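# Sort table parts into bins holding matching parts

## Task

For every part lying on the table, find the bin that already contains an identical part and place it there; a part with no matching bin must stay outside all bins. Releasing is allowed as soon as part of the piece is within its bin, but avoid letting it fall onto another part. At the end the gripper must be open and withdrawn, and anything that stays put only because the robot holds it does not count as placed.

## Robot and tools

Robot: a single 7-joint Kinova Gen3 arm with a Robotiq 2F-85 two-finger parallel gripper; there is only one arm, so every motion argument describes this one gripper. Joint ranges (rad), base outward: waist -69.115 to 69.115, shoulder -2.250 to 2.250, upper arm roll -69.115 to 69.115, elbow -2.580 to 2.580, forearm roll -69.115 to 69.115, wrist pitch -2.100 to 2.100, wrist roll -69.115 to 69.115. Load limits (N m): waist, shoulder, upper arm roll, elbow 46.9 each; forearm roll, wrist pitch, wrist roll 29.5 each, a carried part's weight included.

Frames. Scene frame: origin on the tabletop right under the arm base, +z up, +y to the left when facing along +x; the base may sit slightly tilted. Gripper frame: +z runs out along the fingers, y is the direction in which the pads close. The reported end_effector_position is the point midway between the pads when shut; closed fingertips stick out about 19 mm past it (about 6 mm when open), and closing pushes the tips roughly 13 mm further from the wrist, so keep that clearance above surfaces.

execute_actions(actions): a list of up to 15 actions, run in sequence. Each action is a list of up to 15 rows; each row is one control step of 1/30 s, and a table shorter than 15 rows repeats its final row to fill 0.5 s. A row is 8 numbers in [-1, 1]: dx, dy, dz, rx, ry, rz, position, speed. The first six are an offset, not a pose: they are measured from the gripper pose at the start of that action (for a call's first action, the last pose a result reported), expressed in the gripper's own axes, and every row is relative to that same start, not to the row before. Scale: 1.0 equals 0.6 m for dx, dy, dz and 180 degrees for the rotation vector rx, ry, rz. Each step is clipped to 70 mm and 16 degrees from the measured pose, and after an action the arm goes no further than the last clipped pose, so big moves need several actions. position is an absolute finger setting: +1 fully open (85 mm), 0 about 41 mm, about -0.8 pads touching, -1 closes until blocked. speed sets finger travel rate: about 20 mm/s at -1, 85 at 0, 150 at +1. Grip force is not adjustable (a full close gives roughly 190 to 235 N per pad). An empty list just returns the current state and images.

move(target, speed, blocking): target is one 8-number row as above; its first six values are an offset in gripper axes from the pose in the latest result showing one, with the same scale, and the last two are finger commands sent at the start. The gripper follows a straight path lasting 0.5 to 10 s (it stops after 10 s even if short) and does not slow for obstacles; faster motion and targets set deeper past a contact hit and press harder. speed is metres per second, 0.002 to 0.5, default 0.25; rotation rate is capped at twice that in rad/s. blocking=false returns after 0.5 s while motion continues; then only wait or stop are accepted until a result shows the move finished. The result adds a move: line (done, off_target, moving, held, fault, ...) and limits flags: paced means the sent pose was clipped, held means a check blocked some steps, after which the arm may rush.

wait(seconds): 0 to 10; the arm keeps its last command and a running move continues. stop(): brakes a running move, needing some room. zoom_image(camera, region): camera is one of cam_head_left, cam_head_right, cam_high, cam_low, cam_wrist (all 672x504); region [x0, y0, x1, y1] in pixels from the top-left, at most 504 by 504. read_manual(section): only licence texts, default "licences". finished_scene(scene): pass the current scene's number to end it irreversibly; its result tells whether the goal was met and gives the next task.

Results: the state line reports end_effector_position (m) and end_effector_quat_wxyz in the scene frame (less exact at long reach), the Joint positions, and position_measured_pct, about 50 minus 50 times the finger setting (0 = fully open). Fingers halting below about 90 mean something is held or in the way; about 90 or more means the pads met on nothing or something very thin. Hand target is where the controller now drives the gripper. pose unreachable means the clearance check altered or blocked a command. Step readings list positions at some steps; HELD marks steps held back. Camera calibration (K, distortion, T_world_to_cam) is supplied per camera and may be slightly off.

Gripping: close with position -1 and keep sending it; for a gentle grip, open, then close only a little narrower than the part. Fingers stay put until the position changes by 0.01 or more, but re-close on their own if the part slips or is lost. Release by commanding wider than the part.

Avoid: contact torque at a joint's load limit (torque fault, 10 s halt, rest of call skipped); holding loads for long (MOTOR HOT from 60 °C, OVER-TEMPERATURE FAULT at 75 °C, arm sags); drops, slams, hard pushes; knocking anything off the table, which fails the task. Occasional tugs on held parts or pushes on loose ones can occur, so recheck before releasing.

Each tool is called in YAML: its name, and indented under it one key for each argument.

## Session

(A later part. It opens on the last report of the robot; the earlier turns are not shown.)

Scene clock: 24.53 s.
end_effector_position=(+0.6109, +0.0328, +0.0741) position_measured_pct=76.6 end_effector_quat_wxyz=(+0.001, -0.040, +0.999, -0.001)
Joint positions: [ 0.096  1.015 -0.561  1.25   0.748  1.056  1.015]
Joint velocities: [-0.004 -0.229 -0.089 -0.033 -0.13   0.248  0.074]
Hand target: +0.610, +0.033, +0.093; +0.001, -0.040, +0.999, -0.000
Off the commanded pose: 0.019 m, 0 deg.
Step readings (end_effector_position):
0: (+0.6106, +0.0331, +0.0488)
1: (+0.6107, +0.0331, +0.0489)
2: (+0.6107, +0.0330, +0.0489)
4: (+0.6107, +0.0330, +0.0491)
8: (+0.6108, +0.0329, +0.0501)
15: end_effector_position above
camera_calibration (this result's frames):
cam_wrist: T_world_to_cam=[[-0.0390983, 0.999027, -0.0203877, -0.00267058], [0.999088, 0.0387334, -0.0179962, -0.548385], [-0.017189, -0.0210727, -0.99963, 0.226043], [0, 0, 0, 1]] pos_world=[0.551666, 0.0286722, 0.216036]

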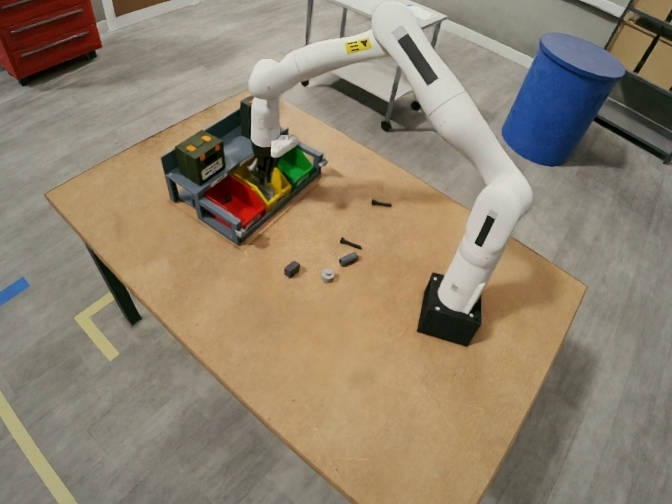

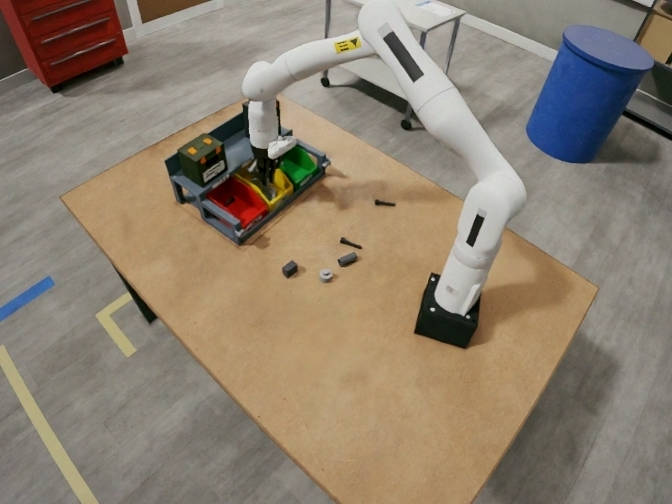

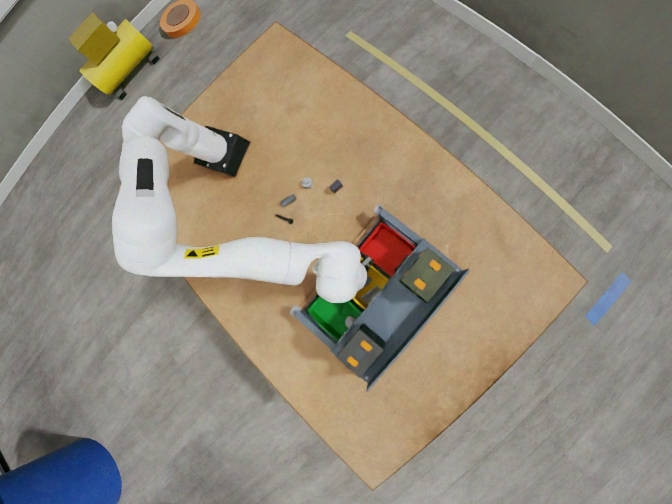

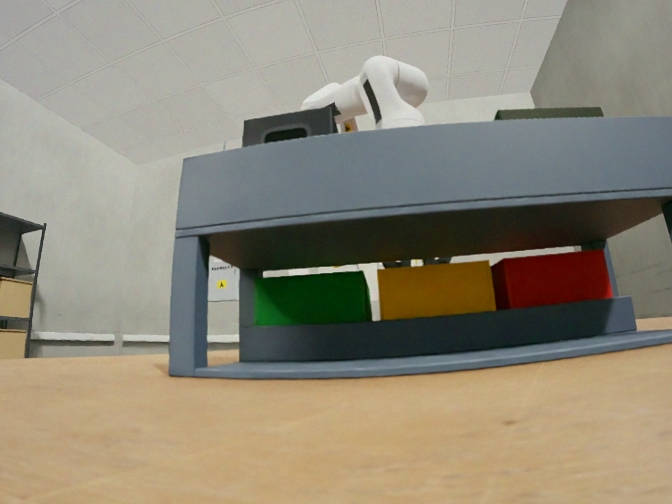

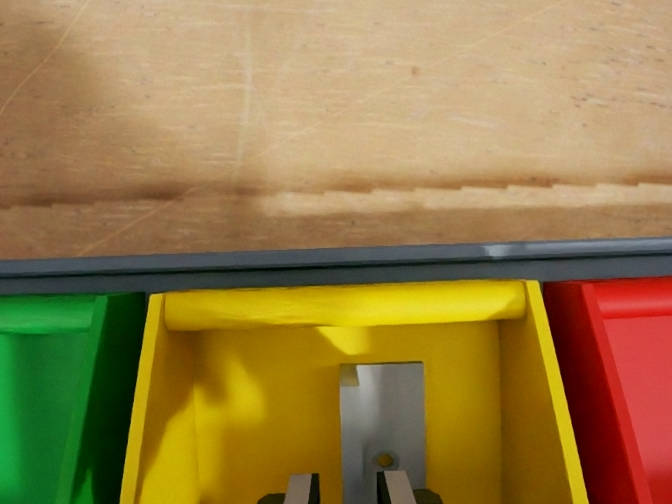

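move:
  target: [0.49,-0.012,-0.01,0,0,-0.077,-0.25,0]
  speed: 0.3

Scene clock: 27.13 s.
end_effector_position=(+0.3194, +0.0007, +0.0786) position_measured_pct=62.3 end_effector_quat_wxyz=(+0.001, -0.160, +0.987, -0.002)
Joint positions: [ 0.125  0.63  -0.496  2.326  1.147  0.501  0.514]
Joint velocities: [-0.015 -0.003  0.006  0.009  0.027 -0.005 -0.032]
Hand target: +0.319, +0.001, +0.079; +0.002, -0.160, +0.987, -0.002
Off the commanded pose: 0.002 m, 0 deg.
move: done
camera_calibration (this result's frames):
cam_wrist: T_world_to_cam=[[-0.276514, 0.960726, -0.0233451, 0.0942087], [0.960948, 0.27614, -0.0180346, -0.243807], [-0.0108798, -0.0274203, -0.999565, 0.222845], [0, 0, 0, 1]] pos_world=[0.262761, -0.0170734, 0.22055]

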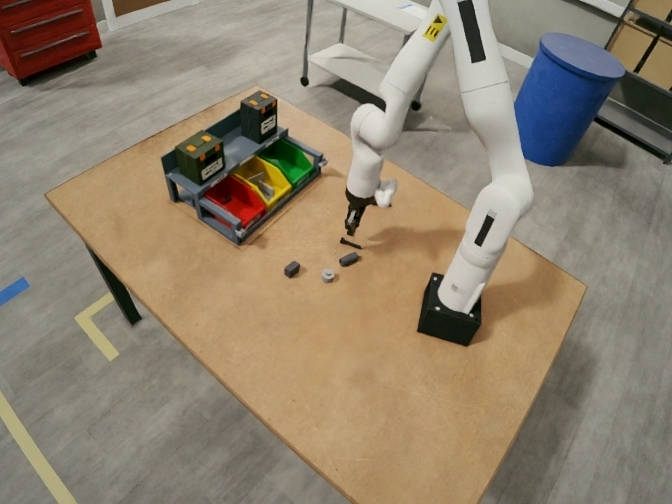

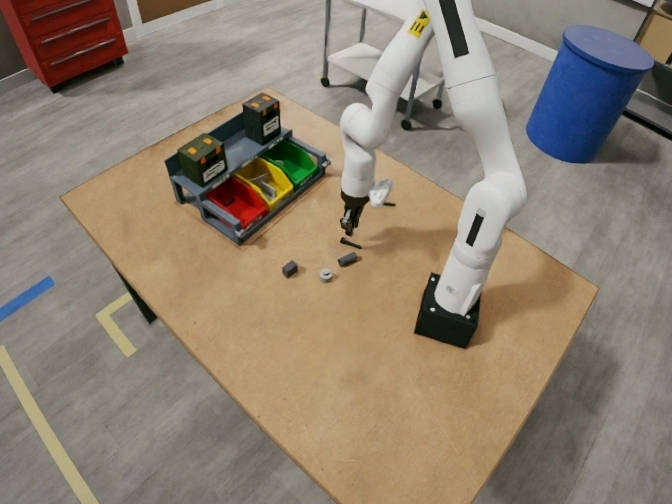

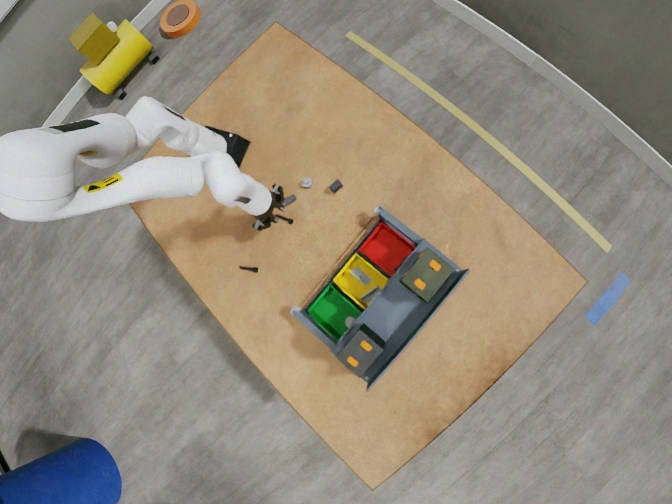

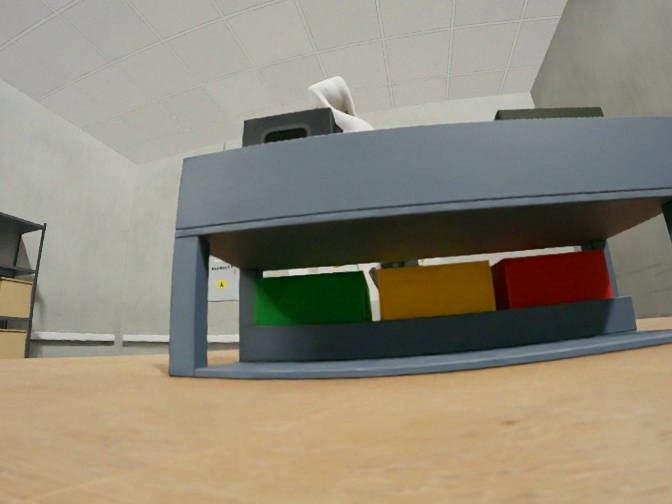

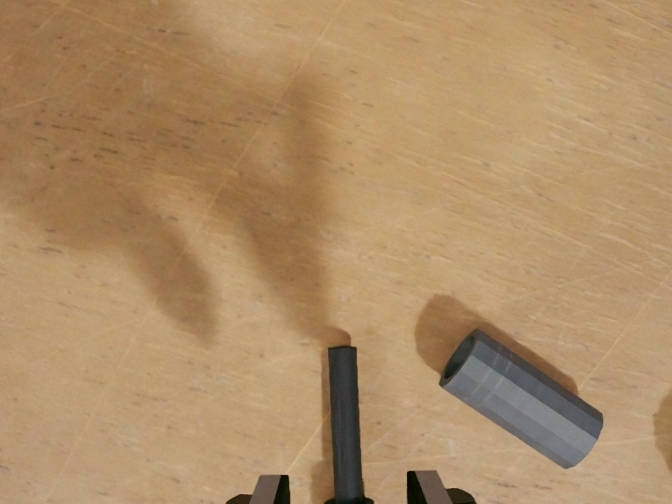

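move:
  target: [0.0035,0,0.096,0,0,0,-0.25,0]
  speed: 0.11

zoom_image:
  camera: "cam_head_right"
  region: [310, 200, 390, 270]

Scene clock: 28.90 s.
end_effector_position=(+0.3182, -0.0003, +0.0211) position_measured_pct=62.3 end_effector_quat_wxyz=(+0.002, -0.160, +0.987, -0.002)
Joint positions: [ 0.069  0.8   -0.378  2.336  1.565  0.435  0.135]
Joint velocities: [-0.     0.008 -0.004  0.01   0.053  0.007 -0.055]
Hand target: +0.318, -0.000, +0.021; +0.002, -0.160, +0.987, -0.002
Off the commanded pose: 0.001 m, 0 deg.
move: done
camera_calibration (this result's frames):
cam_wrist: T_world_to_cam=[[-0.276181, 0.960804, -0.0240721, 0.0934403], [0.961053, 0.275818, -0.017341, -0.243477], [-0.0100217, -0.0279238, -0.99956, 0.165001], [0, 0, 0, 1]] pos_world=[0.261454, -0.0180151, 0.162956]

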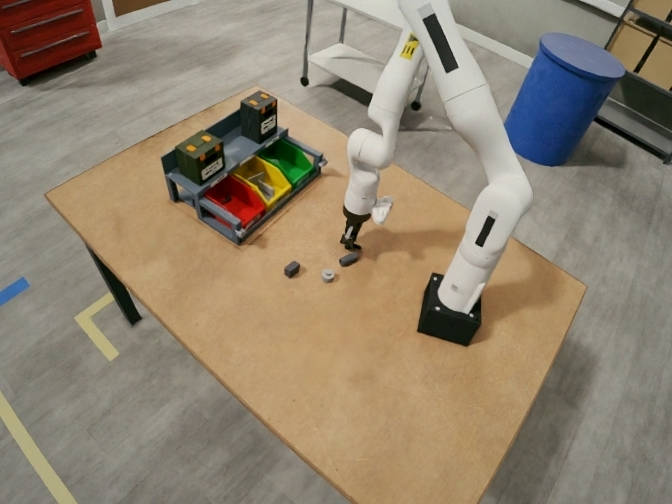

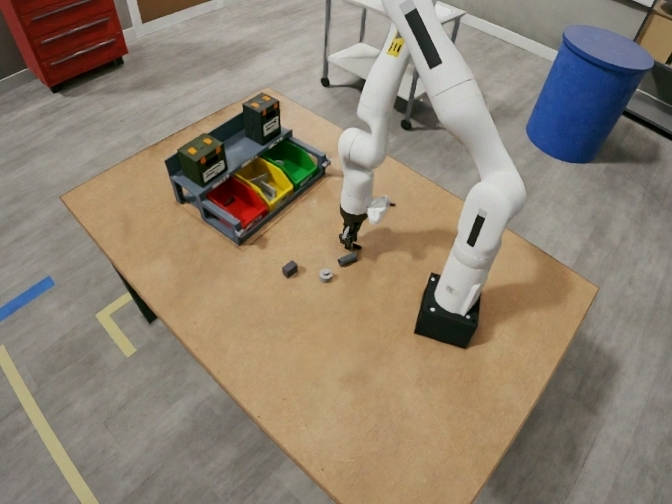

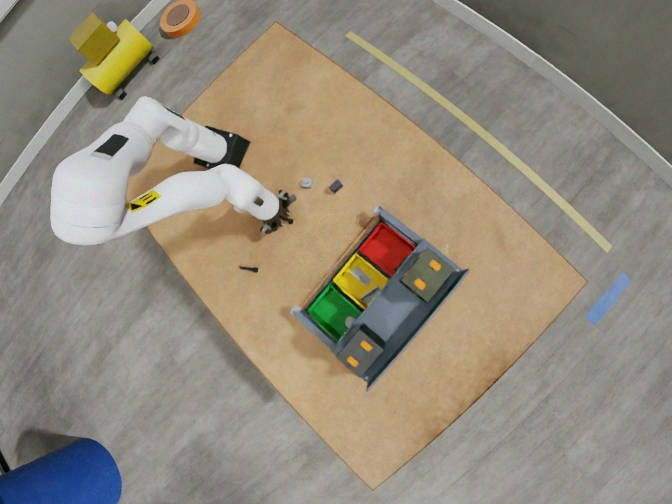

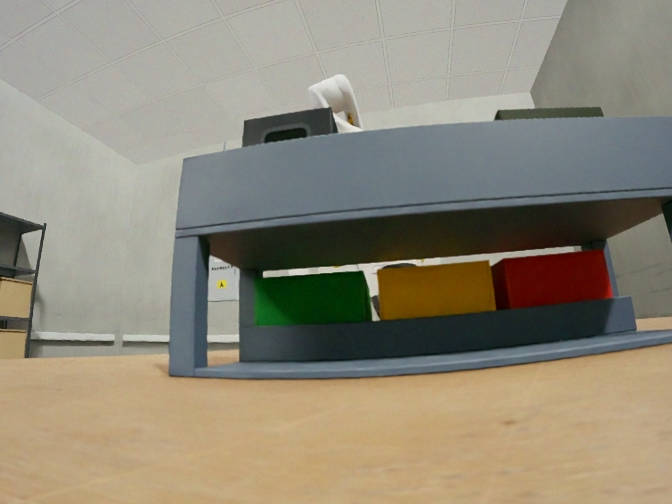

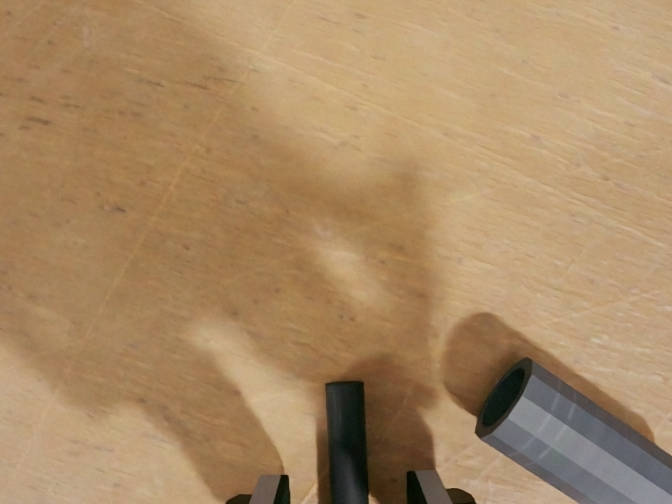

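Region (310, 200, 390, 270) of cam_head_right's 672x504 image, scaled by 6.300, with more detail than that image has; it fills the top 441 rows of this view, and the rest is white.

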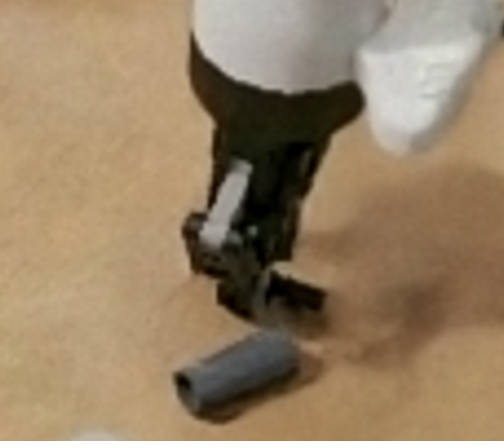

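execute_actions:
  actions:
    - [[0,0,0.001,0,0,0,-1,0]]

Scene clock: 29.77 s.
end_effector_position=(+0.3182, -0.0003, +0.0207) position_measured_pct=86.9 end_effector_quat_wxyz=(+0.002, -0.160, +0.987, -0.002)
Joint positions: [ 0.069  0.801 -0.378  2.336  1.57   0.435  0.132]
Joint velocities: [-0.    -0.001 -0.     0.001 -0.     0.    -0.   ]
Hand target: +0.318, -0.000, +0.020; +0.002, -0.160, +0.987, -0.002
Off the commanded pose: 0.000 m, 0 deg.
Step readings (end_effector_position):
0: (+0.3180, -0.0003, +0.0208)
1: (+0.3180, -0.0003, +0.0208)
2: (+0.3180, -0.0003, +0.0207)
4: (+0.3181, -0.0003, +0.0206)
8: (+0.3182, -0.0003, +0.0205)
15: end_effector_position above
camera_calibration (this result's frames):
cam_wrist: T_world_to_cam=[[-0.2763, 0.960766, -0.0242075, 0.093468], [0.961023, 0.275948, -0.0169327, -0.243484], [-0.00958834, -0.0279425, -0.999564, 0.164545], [0, 0, 0, 1]] pos_world=[0.261397, -0.0180142, 0.162613]

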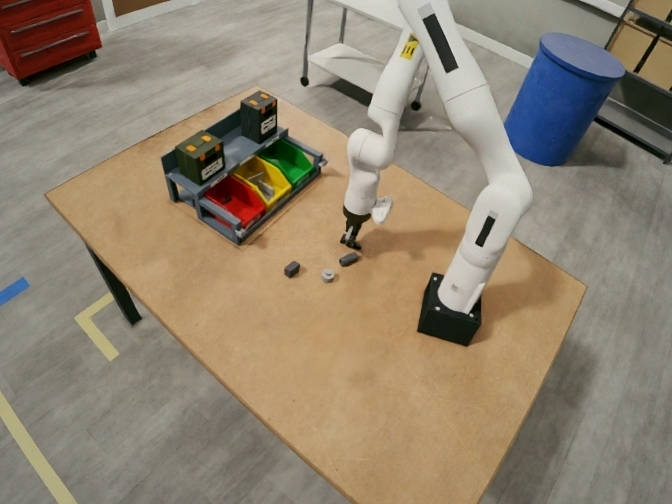

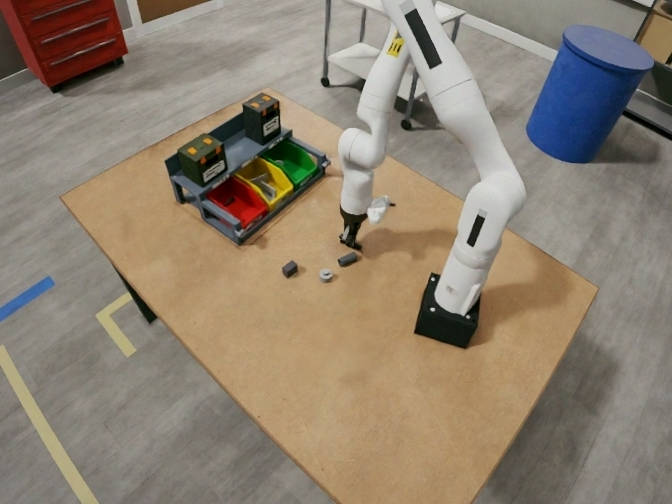

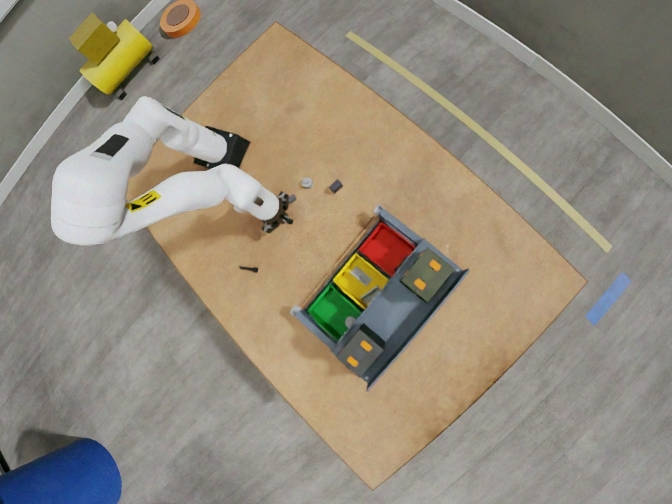

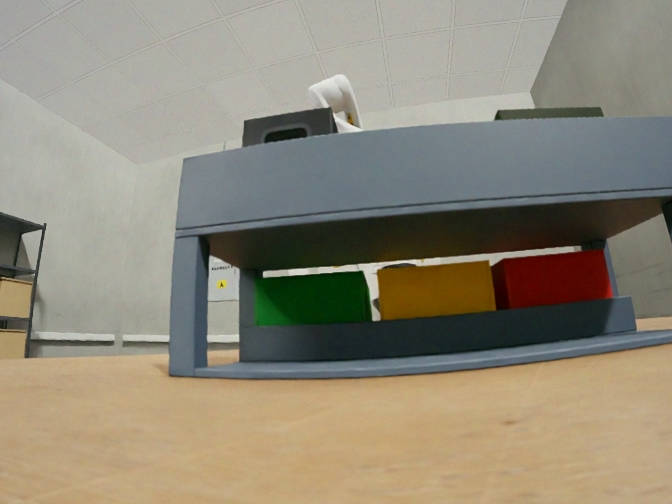

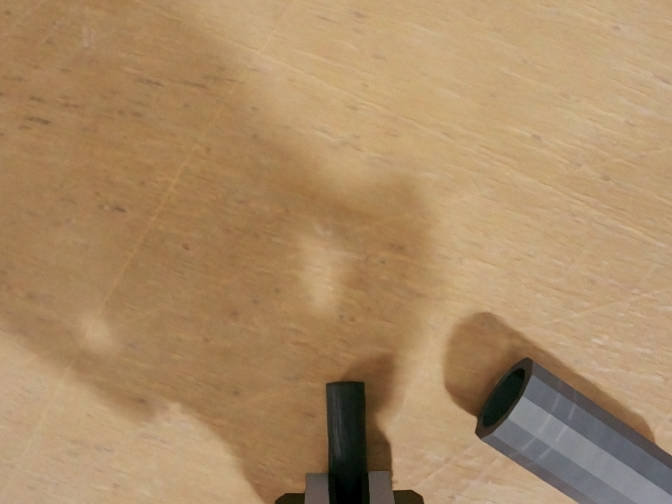

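move:
  target: [-0.5335,0.0863,-0.174,0.0707,-0.0554,-0.4208,-1,0]
  speed: 0.35

Scene clock: 34.63 s.
end_effector_position=(+0.6036, +0.1510, +0.1263) position_measured_pct=86.9 end_effector_quat_wxyz=(-0.096, +0.728, -0.672, +0.090)
Joint positions: [-0.051  0.913 -0.664  1.488  1.072  0.903  2.08 ]
Joint velocities: [-0.001  0.01  -0.002 -0.016 -0.01   0.012  0.017]
Hand target: +0.604, +0.151, +0.126; -0.096, +0.728, -0.672, +0.090
Off the commanded pose: 0.002 m, 0 deg.
move: done
camera_calibration (this result's frames):
cam_wrist: T_world_to_cam=[[-0.959541, -0.036015, -0.279255, 0.624673], [-0.0343986, 0.999351, -0.0106884, -0.0669502], [0.279459, -0.000649968, -0.960157, 0.093435], [0, 0, 0, 1]] pos_world=[0.570986, 0.0894651, 0.26344]

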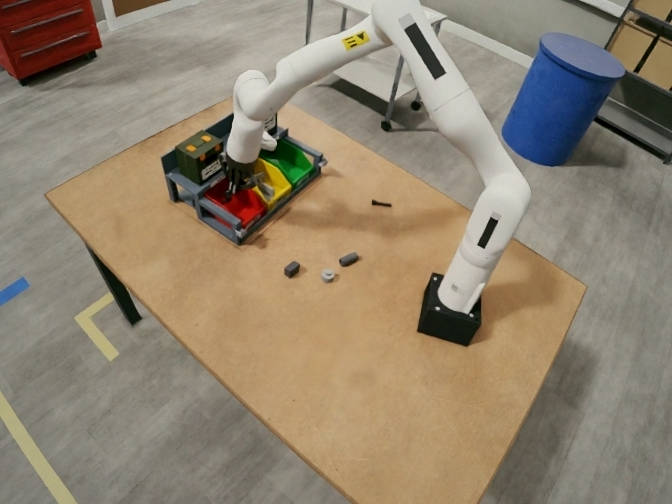

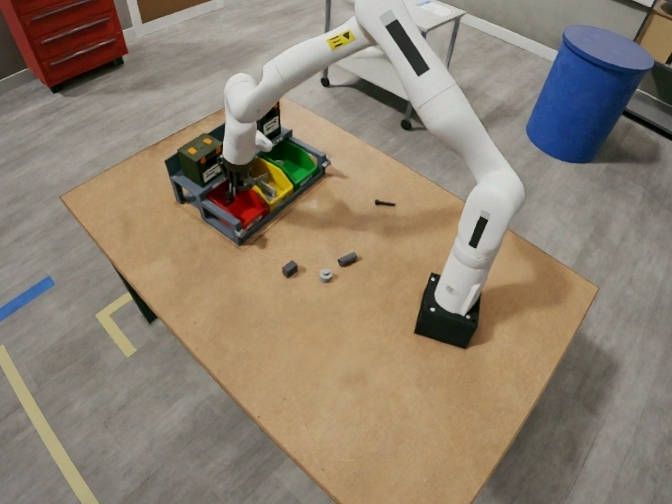

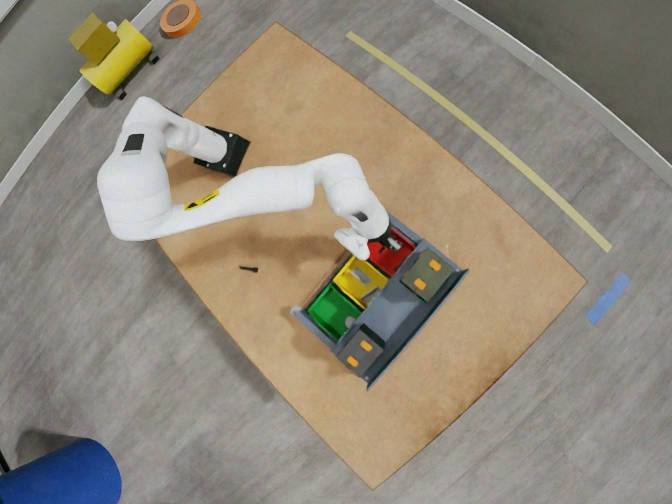

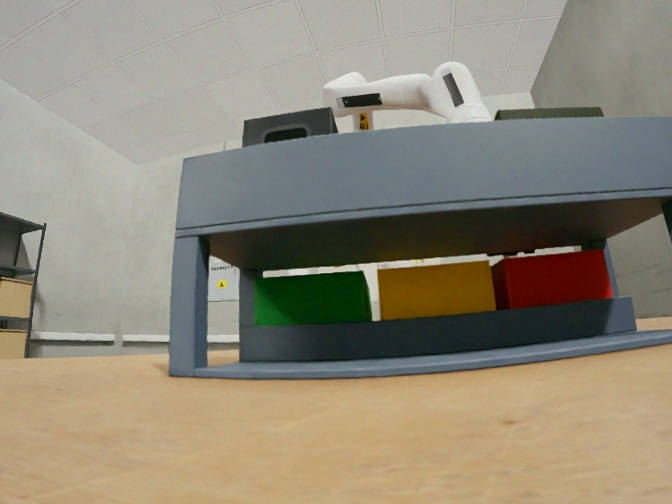

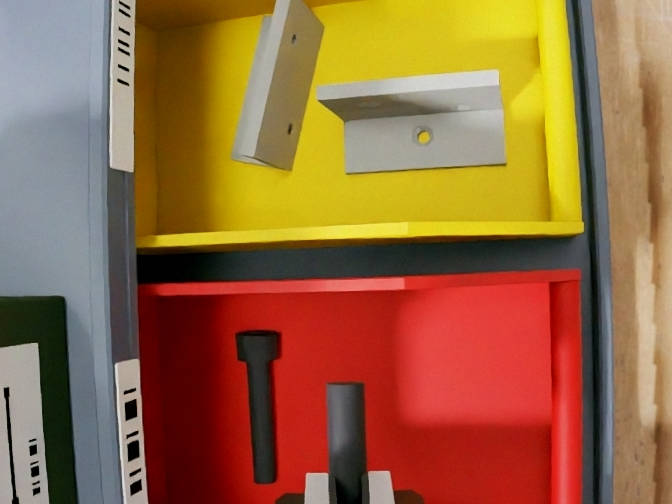

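execute_actions:
  actions: []

Scene clock: 37.53 s.
end_effector_position=(+0.6036, +0.1510, +0.1259) position_measured_pct=86.9 end_effector_quat_wxyz=(-0.096, +0.728, -0.672, +0.090)
Joint positions: [-0.05   0.914 -0.664  1.487  1.071  0.904  2.081]
Joint velocities: [-0.    -0.    -0.001  0.    -0.001 -0.     0.   ]
Hand target: +0.604, +0.151, +0.126; -0.096, +0.728, -0.672, +0.090
Off the commanded pose: 0.002 m, 0 deg.
camera_calibration (this result's frames):
cam_wrist: T_world_to_cam=[[-0.959876, -0.0362665, -0.278069, 0.624652], [-0.0346222, 0.999342, -0.0108235, -0.0668107], [0.278278, -0.00076183, -0.9605, 0.0937986], [0, 0, 0, 1]] pos_world=[0.571173, 0.0894922, 0.263067]

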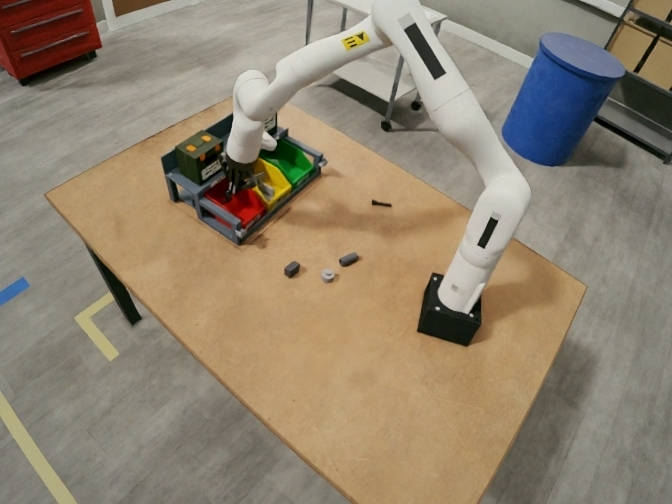

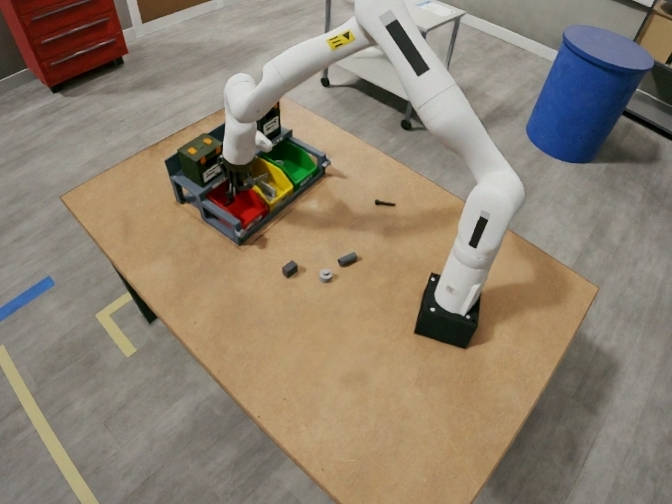

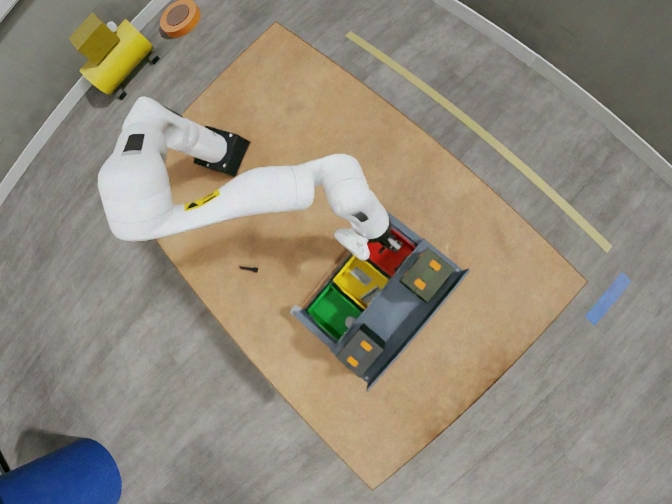

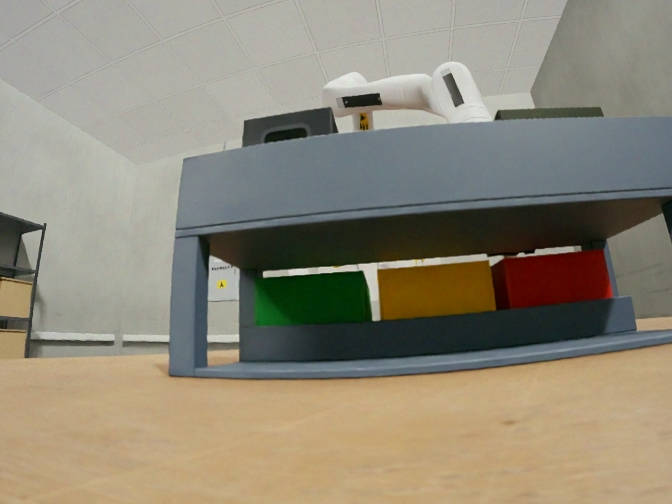

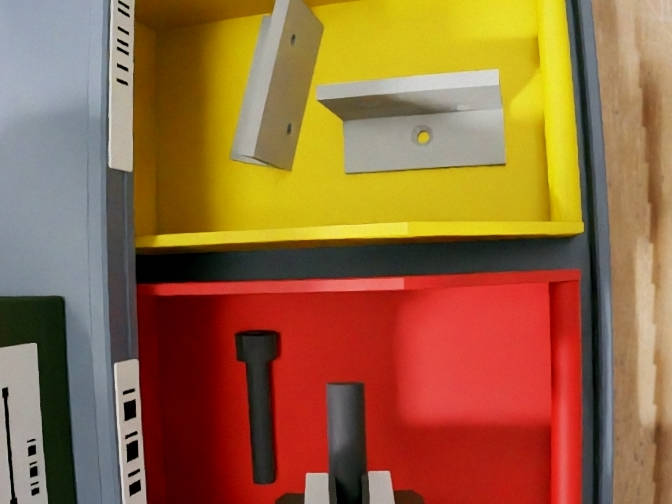

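move:
  target: [0,0.004,0.1565,0,0,0,-1,0.2]
  speed: 0.13

Scene clock: 39.63 s.
end_effector_position=(+0.6260, +0.1524, +0.0348) position_measured_pct=86.9 end_effector_quat_wxyz=(-0.096, +0.728, -0.673, +0.090)
Joint positions: [-0.066  1.087 -0.586  1.415  1.185  0.799  2.034]
Joint velocities: [-0.001  0.006  0.001 -0.002  0.001 -0.001  0.   ]
Hand target: +0.626, +0.152, +0.035; -0.096, +0.728, -0.673, +0.090
Off the commanded pose: 0.000 m, 0 deg.
move: done
camera_calibration (this result's frames):
cam_wrist: T_world_to_cam=[[-0.959728, -0.0358086, -0.278639, 0.620704], [-0.0340327, 0.999358, -0.0112097, -0.0686936], [0.278861, -0.0012754, -0.960331, -0.000219079], [0, 0, 0, 1]] pos_world=[0.59343, 0.0908758, 0.171972]

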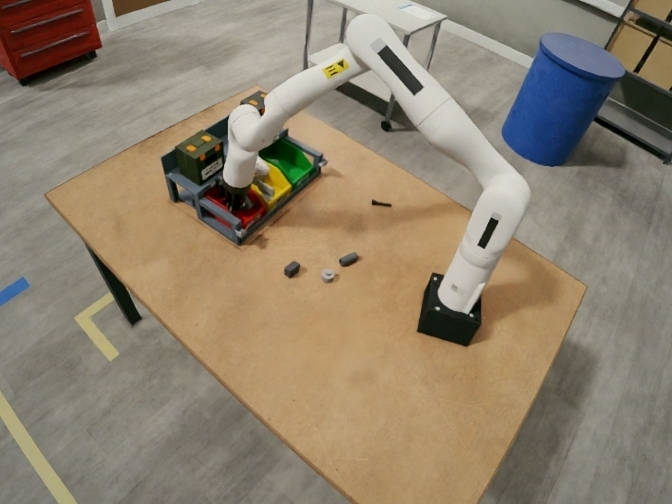

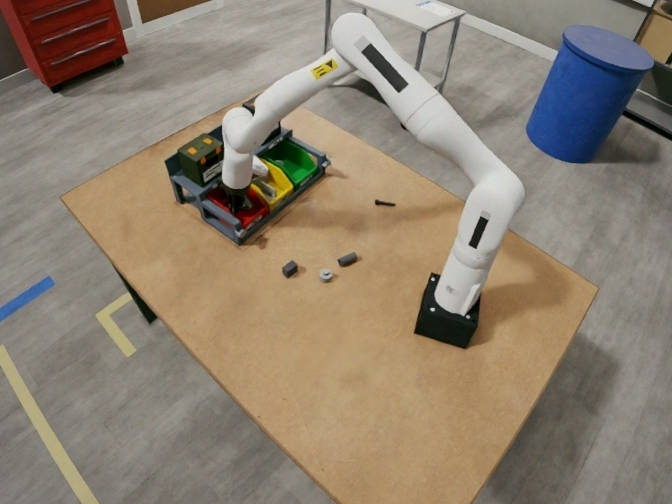

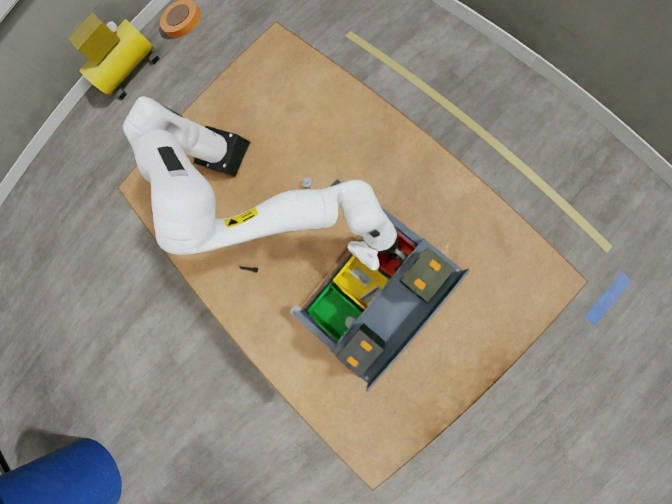

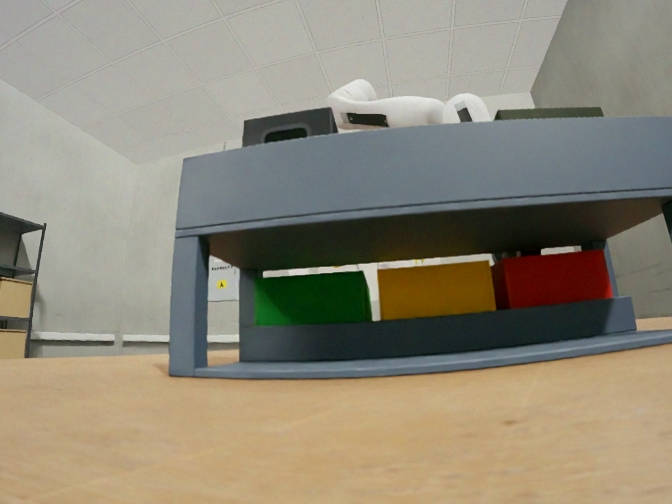

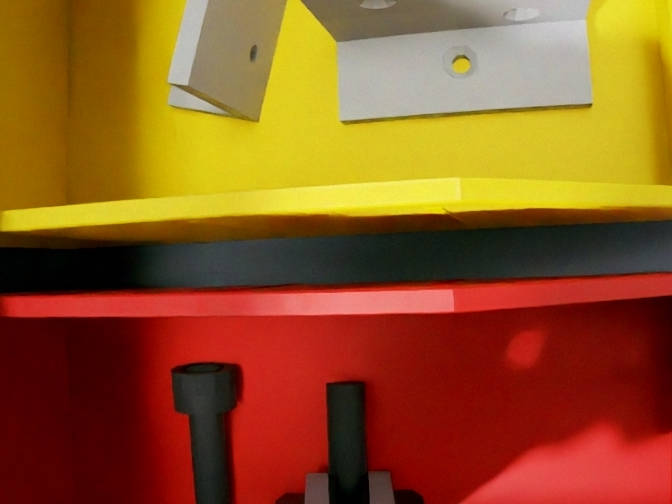

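execute_actions:
  actions:
    - [[0,0,0.003,0,0,0,-1,0.2],[0,0,0.003,0,0,0,-0.47,0],[0,0,0.003,0,0,0,-0.47,0],[0,0,0.003,0,0,0,-0.47,0],[0,0,0.003,0,0,0,-0.47,0],[0,0,0.003,0,0,0,-0.47,0],[0,0,0.003,0,0,0,-0.47,0],[0,0,0,0,0,0,-0.47,0],[0,0,-0.006,0,0,0,-0.47,0],[0,0,-0.015,0,0,0,-0.47,0],[0,0,-0.028,0,0,0,-0.47,0],[0,0,-0.043,0,0,0,-0.47,0],[0,0,-0.06,0,0,0,-0.47,0],[0,0,-0.08,0,0,0,-0.47,0],[0,0,-0.1,0,0,0,-0.47,0]]

execute_actions:
  actions: []

Scene clock: 41.03 s.
end_effector_position=(+0.6210, +0.1511, +0.0579) position_measured_pct=73.4 end_effector_quat_wxyz=(-0.096, +0.728, -0.673, +0.091)
Joint positions: [-0.062  1.041 -0.602  1.441  1.161  0.821  2.04 ]
Joint velocities: [ 0.022 -0.401 -0.155  0.206 -0.233  0.207  0.072]
Hand target: +0.611, +0.152, +0.089; -0.096, +0.729, -0.672, +0.091
Off the commanded pose: 0.036 m, 0 deg.
Step readings (end_effector_position):
0: (+0.6259, +0.1525, +0.0345)
1: (+0.6260, +0.1525, +0.0343)
2: (+0.6261, +0.1526, +0.0339)
4: (+0.6263, +0.1524, +0.0334)
8: (+0.6265, +0.1523, +0.0335)
15: end_effector_position above
camera_calibration (this result's frames):
cam_wrist: T_world_to_cam=[[-0.959159, -0.035586, -0.28062, 0.621969], [-0.0334293, 0.999363, -0.0124699, -0.0676412], [0.280885, -0.00257967, -0.959738, 0.0222791], [0, 0, 0, 1]] pos_world=[0.588049, 0.089789, 0.195076]

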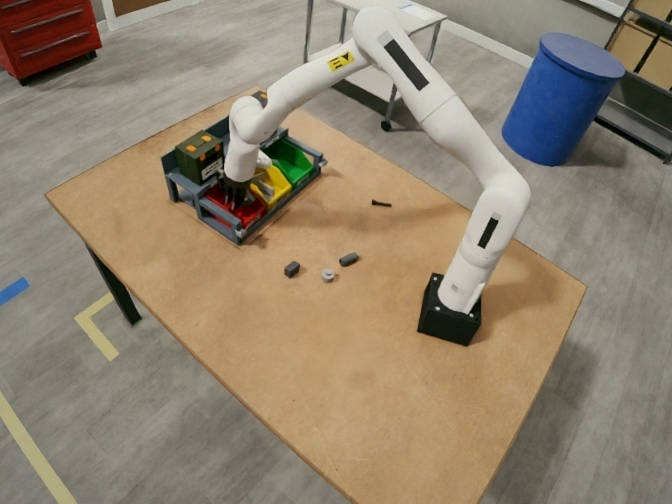

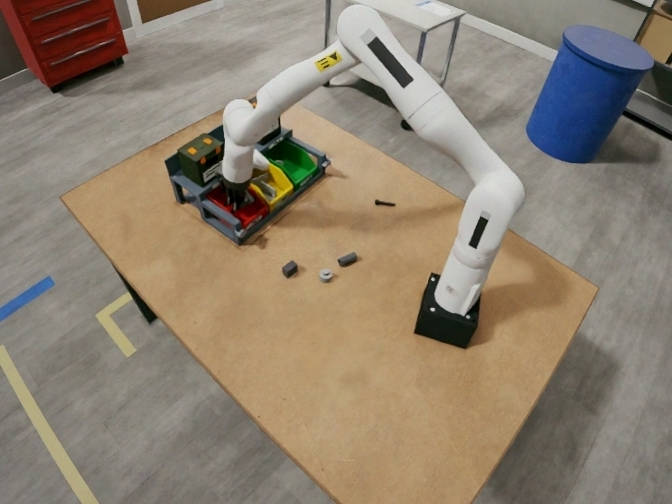

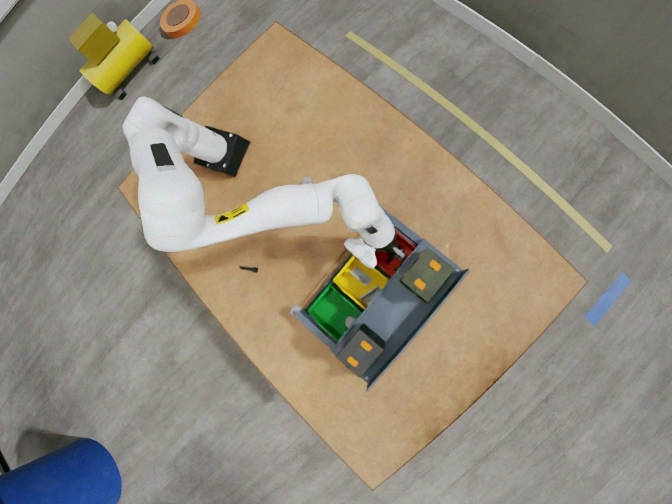

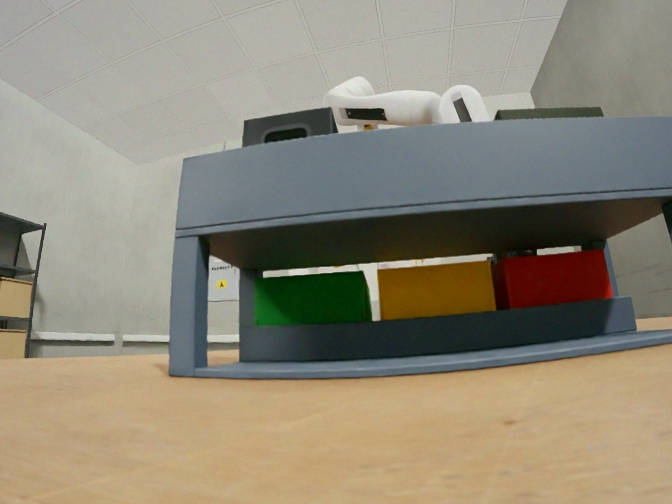

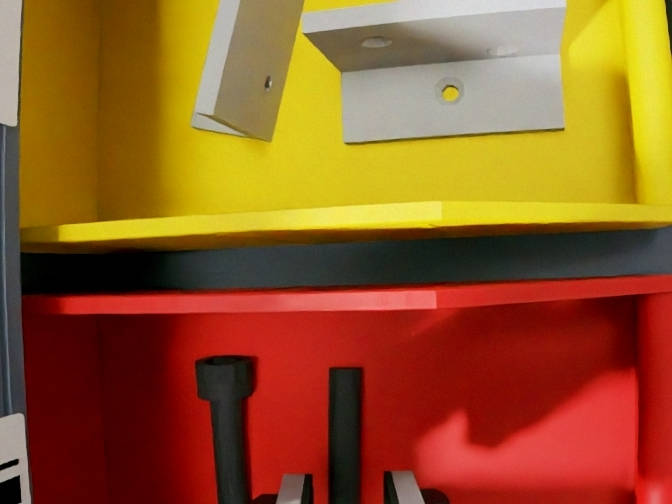

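Scene clock: 41.03 s.
end_effector_position=(+0.6210, +0.1511, +0.0579) position_measured_pct=73.4 end_effector_quat_wxyz=(-0.096, +0.728, -0.673, +0.091)
Joint positions: [-0.062  1.041 -0.602  1.441  1.161  0.821  2.04 ]
Joint velocities: [ 0.022 -0.401 -0.155  0.206 -0.233  0.207  0.072]
Hand target: +0.611, +0.152, +0.089; -0.096, +0.729, -0.672, +0.091
Off the commanded pose: 0.036 m, 0 deg.
camera_calibration (this result's frames):
cam_wrist: T_world_to_cam=[[-0.959159, -0.035586, -0.28062, 0.621969], [-0.0334293, 0.999363, -0.0124699, -0.0676412], [0.280885, -0.00257967, -0.959738, 0.0222791], [0, 0, 0, 1]] pos_world=[0.588049, 0.089789, 0.195076]

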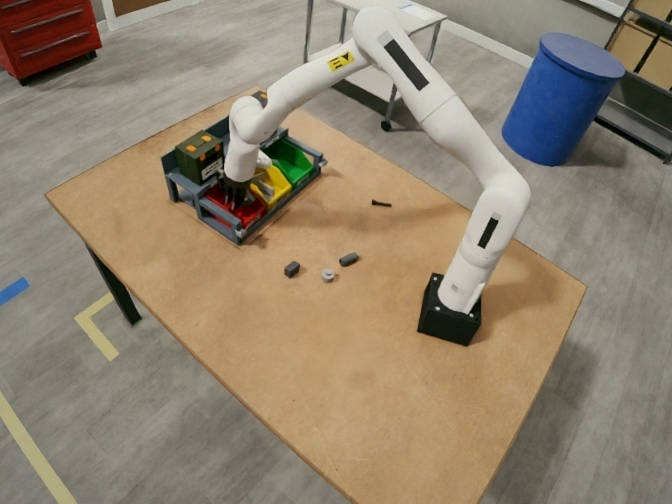

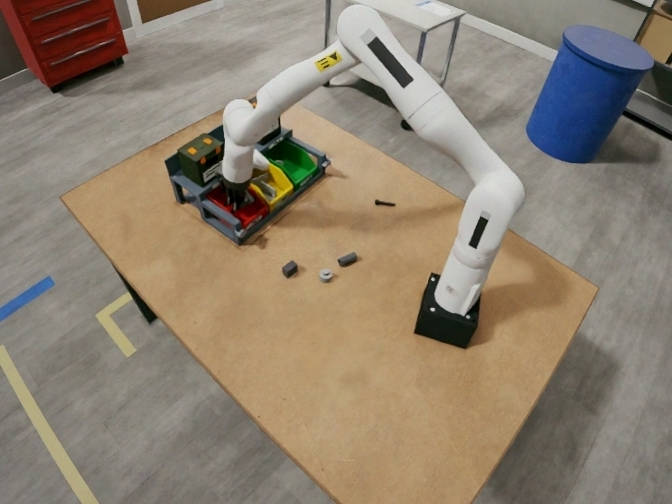

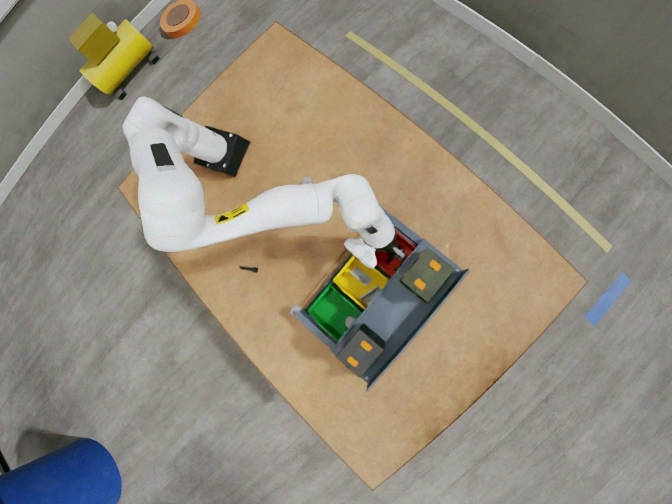

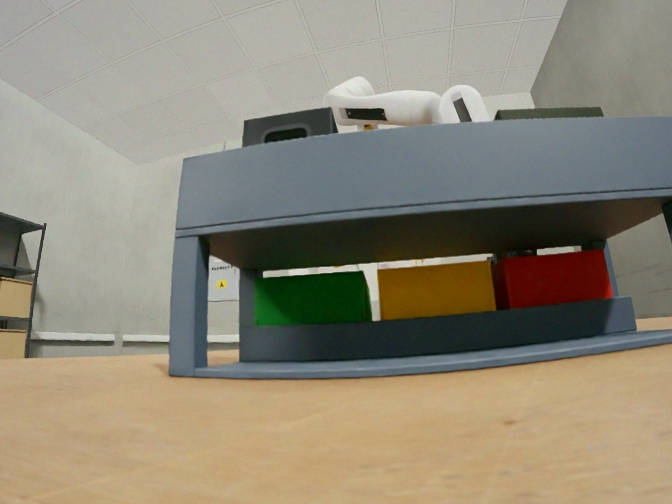

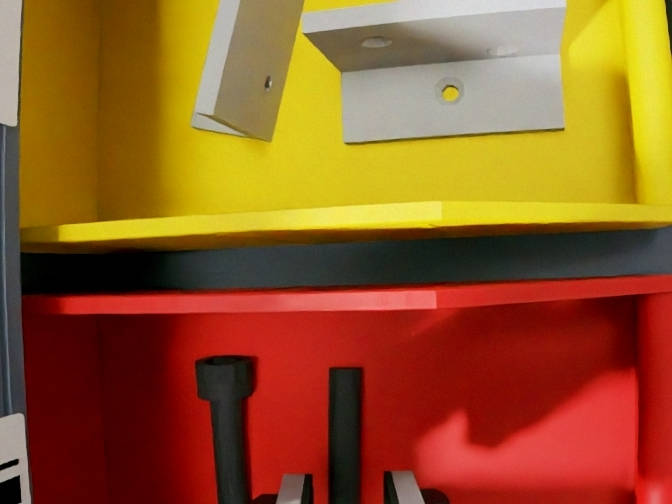

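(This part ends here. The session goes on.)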